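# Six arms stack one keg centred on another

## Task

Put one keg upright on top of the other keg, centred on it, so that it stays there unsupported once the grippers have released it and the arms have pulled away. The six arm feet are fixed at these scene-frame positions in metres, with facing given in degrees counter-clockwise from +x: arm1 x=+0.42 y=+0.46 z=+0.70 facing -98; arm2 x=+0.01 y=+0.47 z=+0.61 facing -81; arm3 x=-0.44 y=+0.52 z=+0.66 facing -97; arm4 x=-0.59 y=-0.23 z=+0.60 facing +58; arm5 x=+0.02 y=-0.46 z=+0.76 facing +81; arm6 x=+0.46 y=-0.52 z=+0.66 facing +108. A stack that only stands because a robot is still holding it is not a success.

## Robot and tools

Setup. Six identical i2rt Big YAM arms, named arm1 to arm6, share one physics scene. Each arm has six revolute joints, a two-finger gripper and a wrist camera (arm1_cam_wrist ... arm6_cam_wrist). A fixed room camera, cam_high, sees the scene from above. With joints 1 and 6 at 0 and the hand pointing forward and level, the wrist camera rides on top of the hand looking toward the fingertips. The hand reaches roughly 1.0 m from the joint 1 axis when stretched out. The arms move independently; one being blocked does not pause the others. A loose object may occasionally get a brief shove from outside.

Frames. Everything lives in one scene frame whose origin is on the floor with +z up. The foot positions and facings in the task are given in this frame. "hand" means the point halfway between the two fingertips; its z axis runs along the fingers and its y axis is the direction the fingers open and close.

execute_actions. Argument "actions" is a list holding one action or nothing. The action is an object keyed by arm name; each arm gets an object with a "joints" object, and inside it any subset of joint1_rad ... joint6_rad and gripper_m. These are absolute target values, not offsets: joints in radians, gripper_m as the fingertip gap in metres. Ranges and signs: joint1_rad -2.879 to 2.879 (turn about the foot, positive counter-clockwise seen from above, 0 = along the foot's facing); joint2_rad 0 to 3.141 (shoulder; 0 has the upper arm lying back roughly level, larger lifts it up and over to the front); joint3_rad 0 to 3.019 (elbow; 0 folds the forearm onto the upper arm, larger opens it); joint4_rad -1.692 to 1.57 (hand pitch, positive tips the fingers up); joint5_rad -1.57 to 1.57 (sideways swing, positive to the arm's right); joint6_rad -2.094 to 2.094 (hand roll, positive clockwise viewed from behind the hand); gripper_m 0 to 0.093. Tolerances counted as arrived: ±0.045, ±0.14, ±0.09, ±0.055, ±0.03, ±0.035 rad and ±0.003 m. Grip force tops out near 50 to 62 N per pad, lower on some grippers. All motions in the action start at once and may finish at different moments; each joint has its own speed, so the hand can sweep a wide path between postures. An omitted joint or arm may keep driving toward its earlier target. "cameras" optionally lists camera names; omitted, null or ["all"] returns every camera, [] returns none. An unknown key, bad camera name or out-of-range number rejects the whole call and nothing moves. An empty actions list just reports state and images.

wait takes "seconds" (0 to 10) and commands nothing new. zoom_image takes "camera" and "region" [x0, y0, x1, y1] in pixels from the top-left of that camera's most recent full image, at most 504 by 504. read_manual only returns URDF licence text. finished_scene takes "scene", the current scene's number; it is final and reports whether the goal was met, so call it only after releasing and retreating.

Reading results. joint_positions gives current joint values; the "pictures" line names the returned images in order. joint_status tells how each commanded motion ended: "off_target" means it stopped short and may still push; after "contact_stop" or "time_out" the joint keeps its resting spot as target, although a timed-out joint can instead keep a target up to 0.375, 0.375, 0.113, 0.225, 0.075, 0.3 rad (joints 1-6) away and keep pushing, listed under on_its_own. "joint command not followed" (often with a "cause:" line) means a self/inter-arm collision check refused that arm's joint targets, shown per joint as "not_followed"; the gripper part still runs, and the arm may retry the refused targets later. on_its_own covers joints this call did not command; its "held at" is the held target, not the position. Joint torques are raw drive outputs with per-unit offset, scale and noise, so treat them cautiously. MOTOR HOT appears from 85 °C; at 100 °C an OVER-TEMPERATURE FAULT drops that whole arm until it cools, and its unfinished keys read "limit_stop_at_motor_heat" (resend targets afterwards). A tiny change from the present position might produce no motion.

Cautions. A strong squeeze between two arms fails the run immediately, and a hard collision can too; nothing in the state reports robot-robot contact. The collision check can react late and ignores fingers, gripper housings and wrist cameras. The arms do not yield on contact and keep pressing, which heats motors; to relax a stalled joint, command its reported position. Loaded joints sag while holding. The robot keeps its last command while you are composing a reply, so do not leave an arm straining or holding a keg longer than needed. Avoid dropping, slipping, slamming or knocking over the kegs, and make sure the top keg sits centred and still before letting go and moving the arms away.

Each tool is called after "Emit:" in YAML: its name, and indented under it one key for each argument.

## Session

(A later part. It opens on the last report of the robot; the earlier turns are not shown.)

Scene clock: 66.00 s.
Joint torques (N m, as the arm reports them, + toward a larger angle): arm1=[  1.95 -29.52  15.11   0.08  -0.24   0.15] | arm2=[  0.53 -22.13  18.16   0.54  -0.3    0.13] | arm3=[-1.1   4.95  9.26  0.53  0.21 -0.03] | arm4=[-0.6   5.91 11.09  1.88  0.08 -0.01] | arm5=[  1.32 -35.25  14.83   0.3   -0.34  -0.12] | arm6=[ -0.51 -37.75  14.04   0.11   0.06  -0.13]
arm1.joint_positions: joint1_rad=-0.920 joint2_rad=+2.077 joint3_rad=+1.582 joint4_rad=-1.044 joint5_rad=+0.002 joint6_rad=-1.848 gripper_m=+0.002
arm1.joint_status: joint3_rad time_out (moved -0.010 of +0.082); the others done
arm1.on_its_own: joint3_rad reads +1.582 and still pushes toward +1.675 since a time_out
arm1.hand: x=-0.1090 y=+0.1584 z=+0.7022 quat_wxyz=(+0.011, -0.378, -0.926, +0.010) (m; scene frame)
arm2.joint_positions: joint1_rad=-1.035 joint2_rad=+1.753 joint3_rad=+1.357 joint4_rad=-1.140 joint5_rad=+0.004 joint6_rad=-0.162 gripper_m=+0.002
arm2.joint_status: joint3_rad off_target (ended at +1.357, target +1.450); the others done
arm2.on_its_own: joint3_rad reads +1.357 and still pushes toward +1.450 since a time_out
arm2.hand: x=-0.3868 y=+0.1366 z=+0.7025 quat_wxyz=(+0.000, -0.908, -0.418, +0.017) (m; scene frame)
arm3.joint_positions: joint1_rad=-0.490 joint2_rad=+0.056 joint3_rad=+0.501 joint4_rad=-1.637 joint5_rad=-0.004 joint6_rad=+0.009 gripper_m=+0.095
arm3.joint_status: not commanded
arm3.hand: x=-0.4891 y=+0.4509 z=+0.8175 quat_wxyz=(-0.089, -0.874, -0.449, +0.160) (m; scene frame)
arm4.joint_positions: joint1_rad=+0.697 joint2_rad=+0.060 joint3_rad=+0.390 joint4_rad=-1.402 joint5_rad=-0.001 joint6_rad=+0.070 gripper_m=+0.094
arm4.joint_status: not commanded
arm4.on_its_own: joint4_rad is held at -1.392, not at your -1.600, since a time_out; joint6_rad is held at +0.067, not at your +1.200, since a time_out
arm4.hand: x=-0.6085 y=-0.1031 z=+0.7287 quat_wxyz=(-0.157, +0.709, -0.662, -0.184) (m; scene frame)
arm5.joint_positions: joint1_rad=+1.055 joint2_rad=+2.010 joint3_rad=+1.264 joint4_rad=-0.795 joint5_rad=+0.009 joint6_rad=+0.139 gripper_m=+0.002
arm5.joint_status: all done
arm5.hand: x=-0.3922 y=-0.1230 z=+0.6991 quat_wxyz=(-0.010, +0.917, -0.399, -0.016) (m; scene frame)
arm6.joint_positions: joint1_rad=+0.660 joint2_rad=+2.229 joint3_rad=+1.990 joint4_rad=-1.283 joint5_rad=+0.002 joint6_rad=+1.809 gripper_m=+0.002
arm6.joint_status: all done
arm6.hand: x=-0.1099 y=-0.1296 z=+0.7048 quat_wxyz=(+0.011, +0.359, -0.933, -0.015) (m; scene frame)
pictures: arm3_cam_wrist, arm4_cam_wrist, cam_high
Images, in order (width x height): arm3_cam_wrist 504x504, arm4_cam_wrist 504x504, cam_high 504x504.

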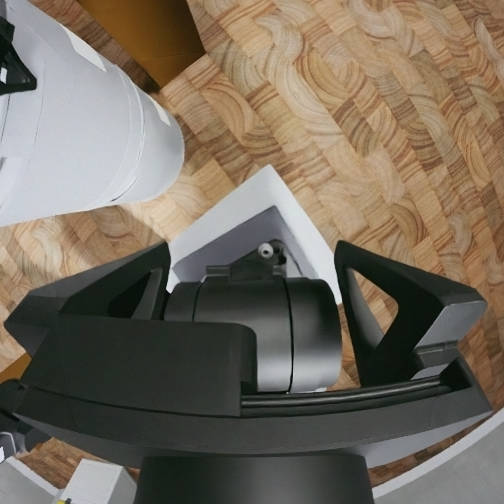

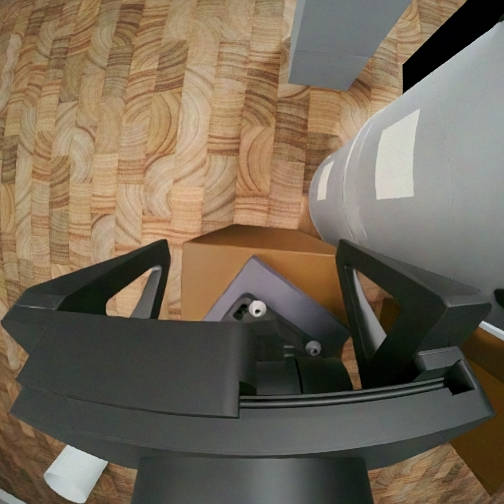

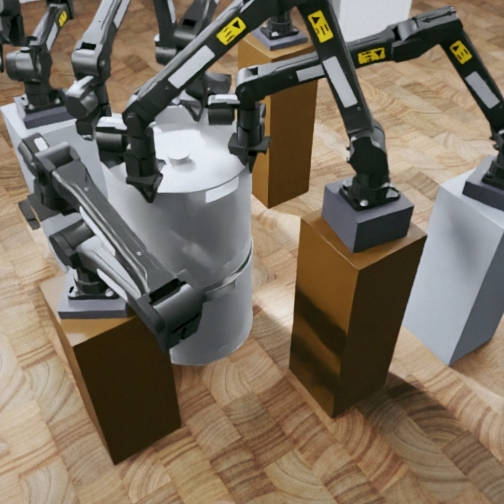

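Bottom chime nests inside. Lower, pulling slightly back.

Emit:
execute_actions:
  actions:
    - {"arm1":{"joints":{"joint2_rad":1.965,"joint3_rad":1.62,"joint4_rad":-0.99}},"arm2":{"joints":{"joint2_rad":1.665,"joint3_rad":1.39,"joint4_rad":-1.08}},"arm5":{"joints":{"joint2_rad":1.92,"joint3_rad":1.30,"joint4_rad":-0.74}},"arm6":{"joints":{"joint2_rad":2.11,"joint3_rad":1.99,"joint4_rad":-1.215}}}
  cameras: ["cam_high","arm3_cam_wrist","arm4_cam_wrist"]

Scene clock: 67.57 s.
Joint torques (N m, as the arm reports them, + toward a larger angle): arm1=[  1.97 -28.03  13.11  -0.29  -0.23   0.13] | arm2=[  0.74 -20.55  16.08   0.64  -0.3    0.11] | arm3=[-1.09  4.98  9.26  0.51  0.2  -0.03] | arm4=[-0.52  5.83 11.1   1.91  0.08 -0.01] | arm5=[  2.19 -33.4   11.62   1.13  -0.39  -0.08] | arm6=[ -0.39 -35.75  11.66  -0.21   0.    -0.21]
arm1.joint_positions: joint1_rad=-0.919 joint2_rad=+2.089 joint3_rad=+1.551 joint4_rad=-0.987 joint5_rad=+0.001 joint6_rad=-1.848 gripper_m=+0.001
arm1.joint_status: all done
arm1.hand: x=-0.1074 y=+0.1587 z=+0.6850 quat_wxyz=(+0.014, -0.377, -0.926, +0.016) (m; scene frame)
arm2.joint_positions: joint1_rad=-1.035 joint2_rad=+1.757 joint3_rad=+1.319 joint4_rad=-1.084 joint5_rad=+0.004 joint6_rad=-0.160 gripper_m=+0.002
arm2.joint_status: all done
arm2.hand: x=-0.3857 y=+0.1376 z=+0.6878 quat_wxyz=(-0.002, -0.909, -0.417, +0.024) (m; scene frame)
arm3.joint_positions: joint1_rad=-0.490 joint2_rad=+0.056 joint3_rad=+0.501 joint4_rad=-1.637 joint5_rad=-0.004 joint6_rad=+0.009 gripper_m=+0.095
arm3.joint_status: not commanded
arm3.hand: x=-0.4891 y=+0.4509 z=+0.8175 quat_wxyz=(-0.089, -0.874, -0.449, +0.160) (m; scene frame)
arm4.joint_positions: joint1_rad=+0.697 joint2_rad=+0.060 joint3_rad=+0.390 joint4_rad=-1.402 joint5_rad=-0.001 joint6_rad=+0.070 gripper_m=+0.094
arm4.joint_status: not commanded
arm4.on_its_own: joint4_rad is held at -1.392, not at your -1.600, since a time_out; joint6_rad is held at +0.067, not at your +1.200, since a time_out
arm4.hand: x=-0.6085 y=-0.1031 z=+0.7287 quat_wxyz=(-0.157, +0.709, -0.662, -0.184) (m; scene frame)
arm5.joint_positions: joint1_rad=+1.054 joint2_rad=+2.033 joint3_rad=+1.253 joint4_rad=-0.754 joint5_rad=+0.009 joint6_rad=+0.139 gripper_m=+0.002
arm5.joint_status: all done
arm5.hand: x=-0.3916 y=-0.1224 z=+0.6844 quat_wxyz=(-0.011, +0.916, -0.400, -0.019) (m; scene frame)
arm6.joint_positions: joint1_rad=+0.660 joint2_rad=+2.229 joint3_rad=+1.943 joint4_rad=-1.217 joint5_rad=+0.002 joint6_rad=+1.812 gripper_m=+0.002
arm6.joint_status: all done
arm6.hand: x=-0.1096 y=-0.1298 z=+0.6874 quat_wxyz=(+0.016, +0.357, -0.934, -0.022) (m; scene frame)
pictures: arm3_cam_wrist, arm4_cam_wrist, cam_high
Images, in order (width x height): arm3_cam_wrist 504x504, arm4_cam_wrist 504x504, cam_high 504x504.

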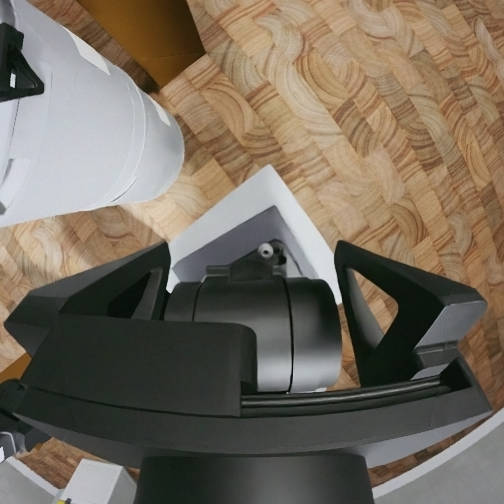

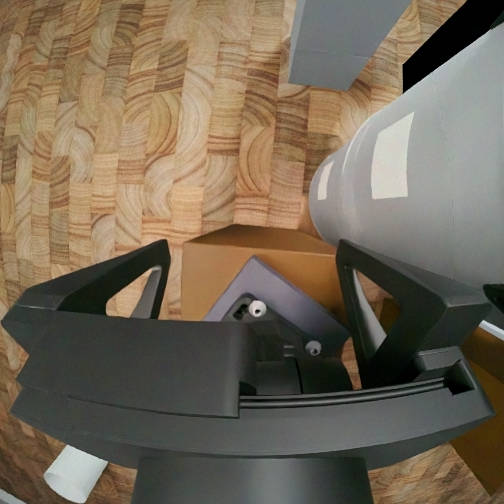

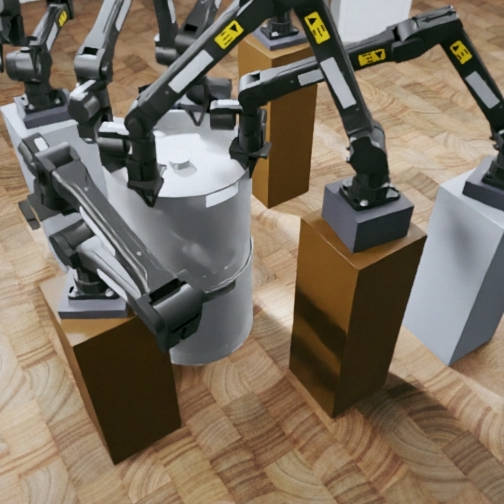

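Emit:
zoom_image:
  camera: "cam_high"
  region: [90,200,290,340]

Emit:
zoom_image:
  camera: "arm4_cam_wrist"
  region: [280,90,440,250]

Emit:
zoom_image:
  camera: "arm3_cam_wrist"
  region: [60,60,220,220]

Region (90, 200, 290, 340) of cam_high's 504x504 image, scaled by 2.520, with more detail than that image has; it fills the top 353 rows of this view, and the rest is white.

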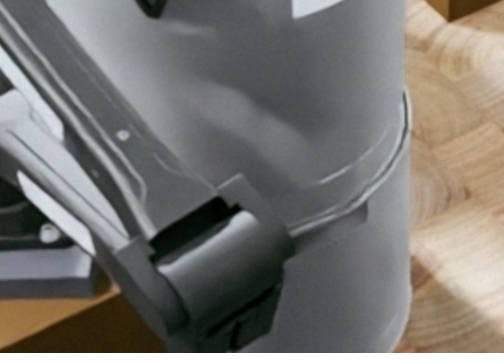

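Region (280, 90, 440, 250) of arm4_cam_wrist's 504x504 image, scaled by 3.150, with more detail than that image has.

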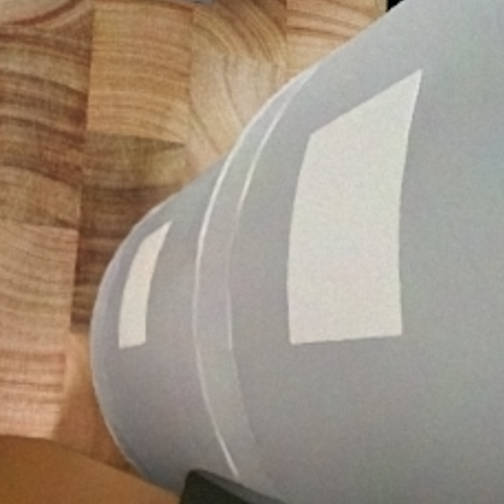

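Region (60, 60, 220, 220) of arm3_cam_wrist's 504x504 image, scaled by 3.150, with more detail than that image has.

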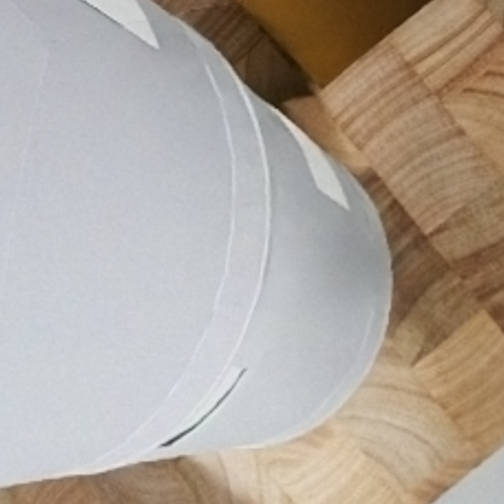

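Emit:
execute_actions:
  actions:
    - {"arm1":{"joints":{"joint1_rad":-0.89,"joint2_rad":1.92,"joint3_rad":1.61,"joint4_rad":-1.03}},"arm2":{"joints":{"joint1_rad":-1.0,"joint2_rad":1.625,"joint3_rad":1.385,"joint4_rad":-1.12}},"arm5":{"joints":{"joint2_rad":1.875,"joint3_rad":1.29,"joint4_rad":-0.79}},"arm6":{"joints":{"joint1_rad":0.645,"joint2_rad":2.06,"joint3_rad":1.97,"joint4_rad":-1.255}}}
  cameras: ["cam_high"]

Emit:
zoom_image:
  camera: "cam_high"
  region: [90,200,290,340]

Scene clock: 71.70 s.
Joint torques (N m, as the arm reports them, + toward a larger angle): arm1=[  2.89 -31.51  12.35  -2.01  -0.24   0.14] | arm2=[  1.55 -23.73  15.67  -0.59  -0.34   0.11] | arm3=[-1.08  4.95  9.27  0.52  0.2  -0.03] | arm4=[-0.59  5.73 11.12  1.9   0.09 -0.01] | arm5=[  1.24 -37.11  11.02  -0.68  -0.44  -0.07] | arm6=[ -1.26 -39.32  10.74  -1.21   0.02  -0.13]
arm1.joint_positions: joint1_rad=-0.918 joint2_rad=+2.089 joint3_rad=+1.551 joint4_rad=-0.990 joint5_rad=+0.003 joint6_rad=-1.848 gripper_m=+0.001
arm1.joint_status: joint2_rad time_out (moved +0.000 of -0.169); the others done
arm1.on_its_own: joint2_rad reads +2.089 and still pushes toward +1.920 since a time_out
arm1.hand: x=-0.1065 y=+0.1585 z=+0.6852 quat_wxyz=(+0.014, -0.376, -0.926, +0.014) (m; scene frame)
arm2.joint_positions: joint1_rad=-1.032 joint2_rad=+1.756 joint3_rad=+1.319 joint4_rad=-1.087 joint5_rad=+0.005 joint6_rad=-0.160 gripper_m=+0.002
arm2.joint_status: all done
arm2.hand: x=-0.3842 y=+0.1370 z=+0.6879 quat_wxyz=(-0.001, -0.908, -0.418, +0.023) (m; scene frame)
arm3.joint_positions: joint1_rad=-0.490 joint2_rad=+0.056 joint3_rad=+0.501 joint4_rad=-1.637 joint5_rad=-0.004 joint6_rad=+0.009 gripper_m=+0.095
arm3.joint_status: not commanded
arm3.hand: x=-0.4891 y=+0.4509 z=+0.8175 quat_wxyz=(-0.089, -0.874, -0.449, +0.160) (m; scene frame)
arm4.joint_positions: joint1_rad=+0.697 joint2_rad=+0.060 joint3_rad=+0.390 joint4_rad=-1.402 joint5_rad=-0.001 joint6_rad=+0.070 gripper_m=+0.094
arm4.joint_status: not commanded
arm4.on_its_own: joint4_rad is held at -1.392, not at your -1.600, since a time_out; joint6_rad is held at +0.067, not at your +1.200, since a time_out
arm4.hand: x=-0.6085 y=-0.1031 z=+0.7287 quat_wxyz=(-0.157, +0.709, -0.662, -0.184) (m; scene frame)
arm5.joint_positions: joint1_rad=+1.054 joint2_rad=+2.030 joint3_rad=+1.252 joint4_rad=-0.765 joint5_rad=+0.009 joint6_rad=+0.139 gripper_m=+0.002
arm5.joint_status: joint2_rad time_out (moved -0.003 of -0.158); the others done
arm5.on_its_own: joint2_rad reads +2.030 and still pushes toward +1.875 since a time_out
arm5.hand: x=-0.3896 y=-0.1241 z=+0.6854 quat_wxyz=(-0.009, +0.917, -0.399, -0.014) (m; scene frame)
arm6.joint_positions: joint1_rad=+0.659 joint2_rad=+2.226 joint3_rad=+1.935 joint4_rad=-1.217 joint5_rad=+0.002 joint6_rad=+1.811 gripper_m=+0.002
arm6.joint_status: joint2_rad time_out (moved -0.003 of -0.169); the others done
arm6.on_its_own: joint2_rad reads +2.226 and still pushes toward +2.060 since a time_out
arm6.hand: x=-0.1073 y=-0.1305 z=+0.6867 quat_wxyz=(+0.015, +0.357, -0.934, -0.020) (m; scene frame)
pictures: cam_high
Images, in order (width x height): cam_high 504x504.

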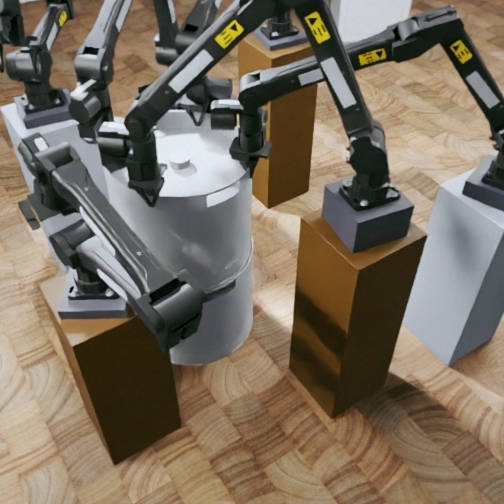

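Region (90, 200, 290, 340) of cam_high's 504x504 image, scaled by 2.520, with more detail than that image has; it fills the top 353 rows of this view, and the rest is white.

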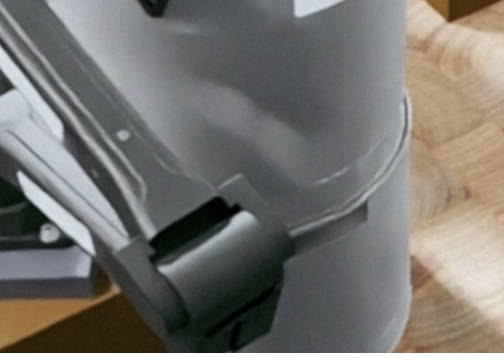

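Close enough (~5 mm). Unload, release, retreat.

Emit:
execute_actions:
  actions:
    - {"arm1":{"joints":{"joint1_rad":-0.915,"joint2_rad":2.075,"joint3_rad":1.55,"joint4_rad":-1.0}},"arm2":{"joints":{"joint1_rad":-1.03,"joint2_rad":1.745,"joint3_rad":1.32,"joint4_rad":-1.095}},"arm5":{"joints":{"joint1_rad":1.054,"joint2_rad":2.02,"joint3_rad":1.25,"joint4_rad":-0.77}},"arm6":{"joints":{"joint1_rad":0.659,"joint2_rad":2.21,"joint3_rad":1.935,"joint4_rad":-1.225}}}
  cameras: []

Emit:
execute_actions:
  actions:
    - {"arm1":{"joints":{"gripper_m":0.06}},"arm2":{"joints":{"gripper_m":0.06}},"arm5":{"joints":{"gripper_m":0.06}},"arm6":{"joints":{"gripper_m":0.06}}}
  cameras: ["cam_high"]

Emit:
execute_actions:
  actions:
    - {"arm1":{"joints":{"joint2_rad":1.2,"joint4_rad":-1.03}},"arm2":{"joints":{"joint2_rad":0.9}},"arm5":{"joints":{"joint2_rad":1.1,"joint4_rad":-0.85}},"arm6":{"joints":{"joint2_rad":1.3}}}
  cameras: ["cam_high"]

Scene clock: 74.27 s.
Joint torques (N m, as the arm reports them, + toward a larger angle): arm1=[  1.2  -20.2    8.25  -1.22  -0.23   0.14] | arm2=[ -0.81 -15.15  10.55  -0.24  -0.22   0.1 ] | arm3=[-1.11  4.99  9.25  0.52  0.21 -0.04] | arm4=[-0.56  5.81 11.09  1.88  0.08 -0.01] | arm5=[  2.1  -24.91   8.04  -0.34  -0.47  -0.08] | arm6=[ -0.6  -26.74   8.46  -0.82  -0.06  -0.16]
arm1.joint_positions: joint1_rad=-0.918 joint2_rad=+2.091 joint3_rad=+1.543 joint4_rad=-0.976 joint5_rad=+0.002 joint6_rad=-1.848 gripper_m=+0.001
arm1.joint_status: all done
arm1.hand: x=-0.1062 y=+0.1585 z=+0.6817 quat_wxyz=(+0.015, -0.376, -0.926, +0.016) (m; scene frame)
arm2.joint_positions: joint1_rad=-1.032 joint2_rad=+1.761 joint3_rad=+1.314 joint4_rad=-1.070 joint5_rad=+0.003 joint6_rad=-0.160 gripper_m=+0.002
arm2.joint_status: all done
arm2.hand: x=-0.3853 y=+0.1355 z=+0.6843 quat_wxyz=(-0.003, -0.908, -0.418, +0.026) (m; scene frame)
arm3.joint_positions: joint1_rad=-0.490 joint2_rad=+0.056 joint3_rad=+0.501 joint4_rad=-1.637 joint5_rad=-0.004 joint6_rad=+0.009 gripper_m=+0.095
arm3.joint_status: not commanded
arm3.hand: x=-0.4891 y=+0.4509 z=+0.8175 quat_wxyz=(-0.089, -0.874, -0.449, +0.160) (m; scene frame)
arm4.joint_positions: joint1_rad=+0.697 joint2_rad=+0.060 joint3_rad=+0.390 joint4_rad=-1.402 joint5_rad=-0.001 joint6_rad=+0.070 gripper_m=+0.094
arm4.joint_status: not commanded
arm4.on_its_own: joint4_rad is held at -1.392, not at your -1.600, since a time_out; joint6_rad is held at +0.067, not at your +1.200, since a time_out
arm4.hand: x=-0.6085 y=-0.1031 z=+0.7287 quat_wxyz=(-0.157, +0.709, -0.662, -0.184) (m; scene frame)
arm5.joint_positions: joint1_rad=+1.059 joint2_rad=+2.038 joint3_rad=+1.244 joint4_rad=-0.756 joint5_rad=+0.011 joint6_rad=+0.139 gripper_m=+0.002
arm5.joint_status: all done
arm5.hand: x=-0.3885 y=-0.1284 z=+0.6795 quat_wxyz=(-0.010, +0.918, -0.397, -0.011) (m; scene frame)
arm6.joint_positions: joint1_rad=+0.662 joint2_rad=+2.227 joint3_rad=+1.925 joint4_rad=-1.206 joint5_rad=+0.005 joint6_rad=+1.810 gripper_m=+0.002
arm6.joint_status: all done
arm6.hand: x=-0.1072 y=-0.1325 z=+0.6822 quat_wxyz=(+0.014, +0.359, -0.933, -0.021) (m; scene frame)
pictures: none
No camera images: the call's "cameras" was empty. Leave "cameras" out to get every camera's image.

Scene clock: 74.90 s.
Joint torques (N m, as the arm reports them, + toward a larger angle): arm1=[  0.75 -19.78   8.27  -0.82  -0.22   0.12] | arm2=[ -0.03 -14.83  10.55   0.06  -0.19   0.1 ] | arm3=[-1.09  4.99  9.25  0.51  0.21 -0.03] | arm4=[-0.54  5.89 11.11  1.89  0.08 -0.01] | arm5=[  1.84 -22.64   8.73   0.04  -0.15  -0.04] | arm6=[ -0.04 -26.07   8.14  -0.69   0.21  -0.12]
arm1.joint_positions: joint1_rad=-0.918 joint2_rad=+2.083 joint3_rad=+1.543 joint4_rad=-0.985 joint5_rad=+0.002 joint6_rad=-1.848 gripper_m=+0.060
arm1.joint_status: all done
arm1.hand: x=-0.1053 y=+0.1590 z=+0.6860 quat_wxyz=(+0.015, -0.376, -0.926, +0.015) (m; scene frame)
arm2.joint_positions: joint1_rad=-1.037 joint2_rad=+1.760 joint3_rad=+1.314 joint4_rad=-1.080 joint5_rad=+0.002 joint6_rad=-0.160 gripper_m=+0.060
arm2.joint_status: all done
arm2.hand: x=-0.3853 y=+0.1390 z=+0.6847 quat_wxyz=(-0.002, -0.909, -0.416, +0.022) (m; scene frame)
arm3.joint_positions: joint1_rad=-0.490 joint2_rad=+0.056 joint3_rad=+0.501 joint4_rad=-1.637 joint5_rad=-0.004 joint6_rad=+0.009 gripper_m=+0.095
arm3.joint_status: not commanded
arm3.hand: x=-0.4891 y=+0.4509 z=+0.8175 quat_wxyz=(-0.089, -0.874, -0.449, +0.160) (m; scene frame)
arm4.joint_positions: joint1_rad=+0.697 joint2_rad=+0.060 joint3_rad=+0.390 joint4_rad=-1.402 joint5_rad=-0.001 joint6_rad=+0.070 gripper_m=+0.094
arm4.joint_status: not commanded
arm4.on_its_own: joint4_rad is held at -1.392, not at your -1.600, since a time_out; joint6_rad is held at +0.067, not at your +1.200, since a time_out
arm4.hand: x=-0.6085 y=-0.1031 z=+0.7287 quat_wxyz=(-0.157, +0.709, -0.662, -0.184) (m; scene frame)
arm5.joint_positions: joint1_rad=+1.059 joint2_rad=+2.025 joint3_rad=+1.244 joint4_rad=-0.760 joint5_rad=+0.004 joint6_rad=+0.139 gripper_m=+0.060
arm5.joint_status: all done
arm5.hand: x=-0.3903 y=-0.1284 z=+0.6856 quat_wxyz=(-0.007, +0.918, -0.397, -0.016) (m; scene frame)
arm6.joint_positions: joint1_rad=+0.662 joint2_rad=+2.224 joint3_rad=+1.927 joint4_rad=-1.210 joint5_rad=+0.000 joint6_rad=+1.807 gripper_m=+0.060
arm6.joint_status: all done
arm6.hand: x=-0.1079 y=-0.1331 z=+0.6850 quat_wxyz=(+0.016, +0.360, -0.932, -0.020) (m; scene frame)
pictures: cam_high
Images, in order (width x height): cam_high 504x504.

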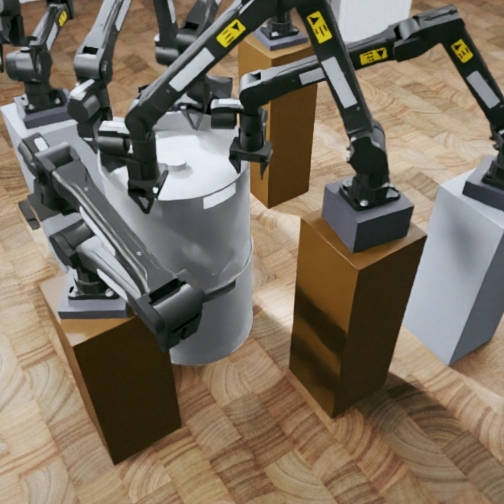

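Scene clock: 76.80 s.
Joint torques (N m, as the arm reports them, + toward a larger angle): arm1=[ 1.17 -7.74 10.55  0.81 -0.2   0.22] | arm2=[-0.39 -1.66 12.43  1.26 -0.18  0.12] | arm3=[-1.09  4.98  9.25  0.51  0.21 -0.03] | arm4=[-0.55  5.86 11.14  1.9   0.09 -0.01] | arm5=[ 2.14 -8.93 12.3   1.2  -0.2  -0.07] | arm6=[ -0.54 -12.51   8.41   0.45   0.12  -0.13]
arm1.joint_positions: joint1_rad=-0.918 joint2_rad=+1.194 joint3_rad=+1.543 joint4_rad=-1.016 joint5_rad=+0.002 joint6_rad=-1.848 gripper_m=+0.060
arm1.joint_status: all done
arm1.hand: x=-0.0128 y=+0.2111 z=+1.1873 quat_wxyz=(+0.270, -0.339, -0.834, +0.342) (m; scene frame)
arm2.joint_positions: joint1_rad=-1.037 joint2_rad=+0.884 joint3_rad=+1.310 joint4_rad=-1.080 joint5_rad=+0.002 joint6_rad=-0.160 gripper_m=+0.060
arm2.joint_status: all done
arm2.hand: x=-0.2788 y=+0.2257 z=+1.0800 quat_wxyz=(-0.114, -0.816, -0.374, +0.427) (m; scene frame)
arm3.joint_positions: joint1_rad=-0.490 joint2_rad=+0.056 joint3_rad=+0.501 joint4_rad=-1.637 joint5_rad=-0.004 joint6_rad=+0.009 gripper_m=+0.095
arm3.joint_status: not commanded
arm3.hand: x=-0.4891 y=+0.4509 z=+0.8175 quat_wxyz=(-0.089, -0.874, -0.449, +0.160) (m; scene frame)
arm4.joint_positions: joint1_rad=+0.697 joint2_rad=+0.060 joint3_rad=+0.390 joint4_rad=-1.402 joint5_rad=-0.001 joint6_rad=+0.070 gripper_m=+0.094
arm4.joint_status: not commanded
arm4.on_its_own: joint4_rad is held at -1.392, not at your -1.600, since a time_out; joint6_rad is held at +0.067, not at your +1.200, since a time_out
arm4.hand: x=-0.6085 y=-0.1031 z=+0.7287 quat_wxyz=(-0.157, +0.709, -0.662, -0.184) (m; scene frame)
arm5.joint_positions: joint1_rad=+1.059 joint2_rad=+1.086 joint3_rad=+1.244 joint4_rad=-0.839 joint5_rad=+0.004 joint6_rad=+0.139 gripper_m=+0.060
arm5.joint_status: all done
arm5.hand: x=-0.3471 y=-0.1639 z=+1.1616 quat_wxyz=(-0.117, +0.827, -0.358, -0.416) (m; scene frame)
arm6.joint_positions: joint1_rad=+0.662 joint2_rad=+1.305 joint3_rad=+1.931 joint4_rad=-1.212 joint5_rad=+0.000 joint6_rad=+1.807 gripper_m=+0.060
arm6.joint_status: all done
arm6.hand: x=+0.0403 y=-0.2313 z=+1.2561 quat_wxyz=(+0.267, +0.318, -0.825, -0.384) (m; scene frame)
pictures: cam_high
Images, in order (width x height): cam_high 504x504.

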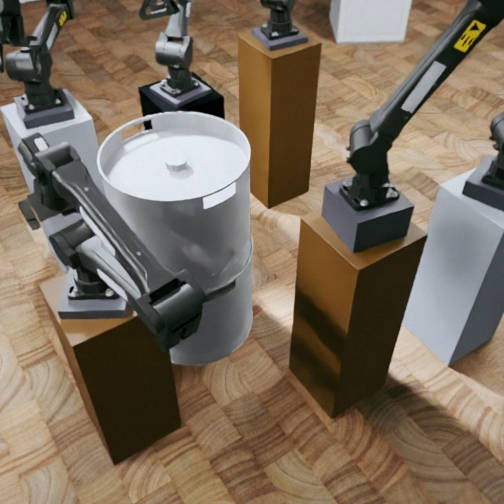

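Emit:
execute_actions:
  actions: []
  cameras: ["cam_high","arm3_cam_wrist","arm4_cam_wrist","arm6_cam_wrist"]

Emit:
zoom_image:
  camera: "cam_high"
  region: [70,100,320,370]

Scene clock: 77.73 s.
Joint torques (N m, as the arm reports them, + toward a larger angle): arm1=[ 1.06 -7.37 10.52  0.81 -0.19  0.23] | arm2=[-0.3  -1.54 12.47  1.27 -0.19  0.11] | arm3=[-1.06  4.96  9.25  0.52  0.21 -0.04] | arm4=[-0.5   5.92 11.11  1.87  0.08 -0.01] | arm5=[ 1.85 -9.16 12.38  1.36 -0.12 -0.12] | arm6=[ -0.01 -11.64   8.28   0.64   0.13  -0.13]
arm1.joint_positions: joint1_rad=-0.918 joint2_rad=+1.194 joint3_rad=+1.543 joint4_rad=-1.016 joint5_rad=+0.002 joint6_rad=-1.848 gripper_m=+0.060
arm1.joint_status: all done
arm1.hand: x=-0.0128 y=+0.2111 z=+1.1873 quat_wxyz=(+0.270, -0.339, -0.834, +0.342) (m; scene frame)
arm2.joint_positions: joint1_rad=-1.037 joint2_rad=+0.884 joint3_rad=+1.310 joint4_rad=-1.080 joint5_rad=+0.002 joint6_rad=-0.160 gripper_m=+0.060
arm2.joint_status: all done
arm2.hand: x=-0.2788 y=+0.2257 z=+1.0800 quat_wxyz=(-0.114, -0.816, -0.374, +0.427) (m; scene frame)
arm3.joint_positions: joint1_rad=-0.490 joint2_rad=+0.056 joint3_rad=+0.501 joint4_rad=-1.637 joint5_rad=-0.004 joint6_rad=+0.009 gripper_m=+0.095
arm3.joint_status: not commanded
arm3.hand: x=-0.4891 y=+0.4509 z=+0.8175 quat_wxyz=(-0.089, -0.874, -0.449, +0.160) (m; scene frame)
arm4.joint_positions: joint1_rad=+0.697 joint2_rad=+0.060 joint3_rad=+0.390 joint4_rad=-1.402 joint5_rad=-0.001 joint6_rad=+0.070 gripper_m=+0.094
arm4.joint_status: not commanded
arm4.on_its_own: joint4_rad is held at -1.392, not at your -1.600, since a time_out; joint6_rad is held at +0.067, not at your +1.200, since a time_out
arm4.hand: x=-0.6085 y=-0.1031 z=+0.7287 quat_wxyz=(-0.157, +0.709, -0.662, -0.184) (m; scene frame)
arm5.joint_positions: joint1_rad=+1.059 joint2_rad=+1.086 joint3_rad=+1.244 joint4_rad=-0.839 joint5_rad=+0.004 joint6_rad=+0.139 gripper_m=+0.060
arm5.joint_status: all done
arm5.hand: x=-0.3471 y=-0.1639 z=+1.1616 quat_wxyz=(-0.117, +0.827, -0.358, -0.416) (m; scene frame)
arm6.joint_positions: joint1_rad=+0.662 joint2_rad=+1.305 joint3_rad=+1.931 joint4_rad=-1.212 joint5_rad=+0.000 joint6_rad=+1.807 gripper_m=+0.060
arm6.joint_status: all done
arm6.hand: x=+0.0403 y=-0.2313 z=+1.2561 quat_wxyz=(+0.267, +0.318, -0.825, -0.384) (m; scene frame)
pictures: arm3_cam_wrist, arm4_cam_wrist, arm6_cam_wrist, cam_high
Images, in order (width x height): arm3_cam_wrist 504x504, arm4_cam_wrist 504x504, arm6_cam_wrist 504x504, cam_high 504x504.

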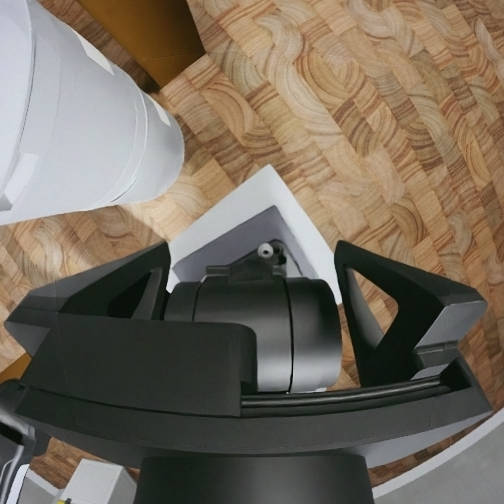

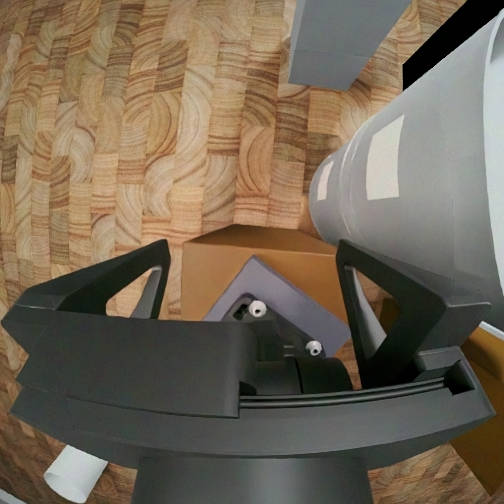

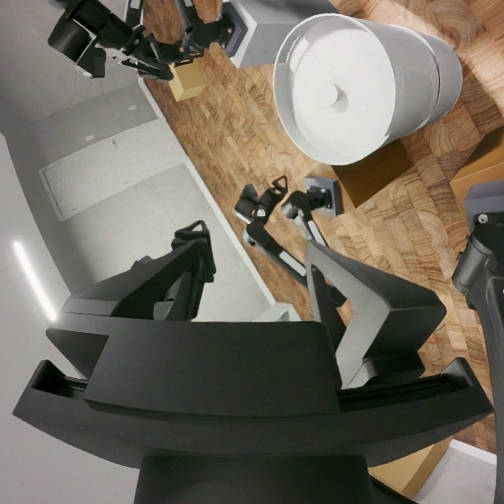

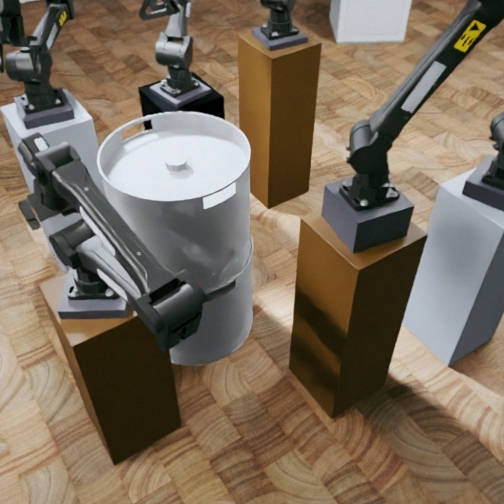

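Region (70, 100, 320, 370) of cam_high's 504x504 image, scaled by 1.867, with more detail than that image has; it fills the left 467 columns of this view, and the rest is white.

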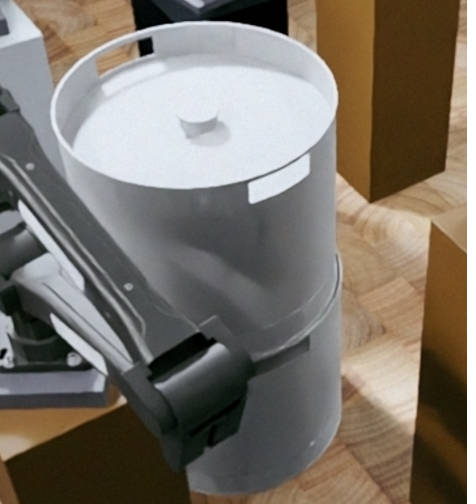

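Emit:
finished_scene:
  scene: 1

The scene is finished: the task was done.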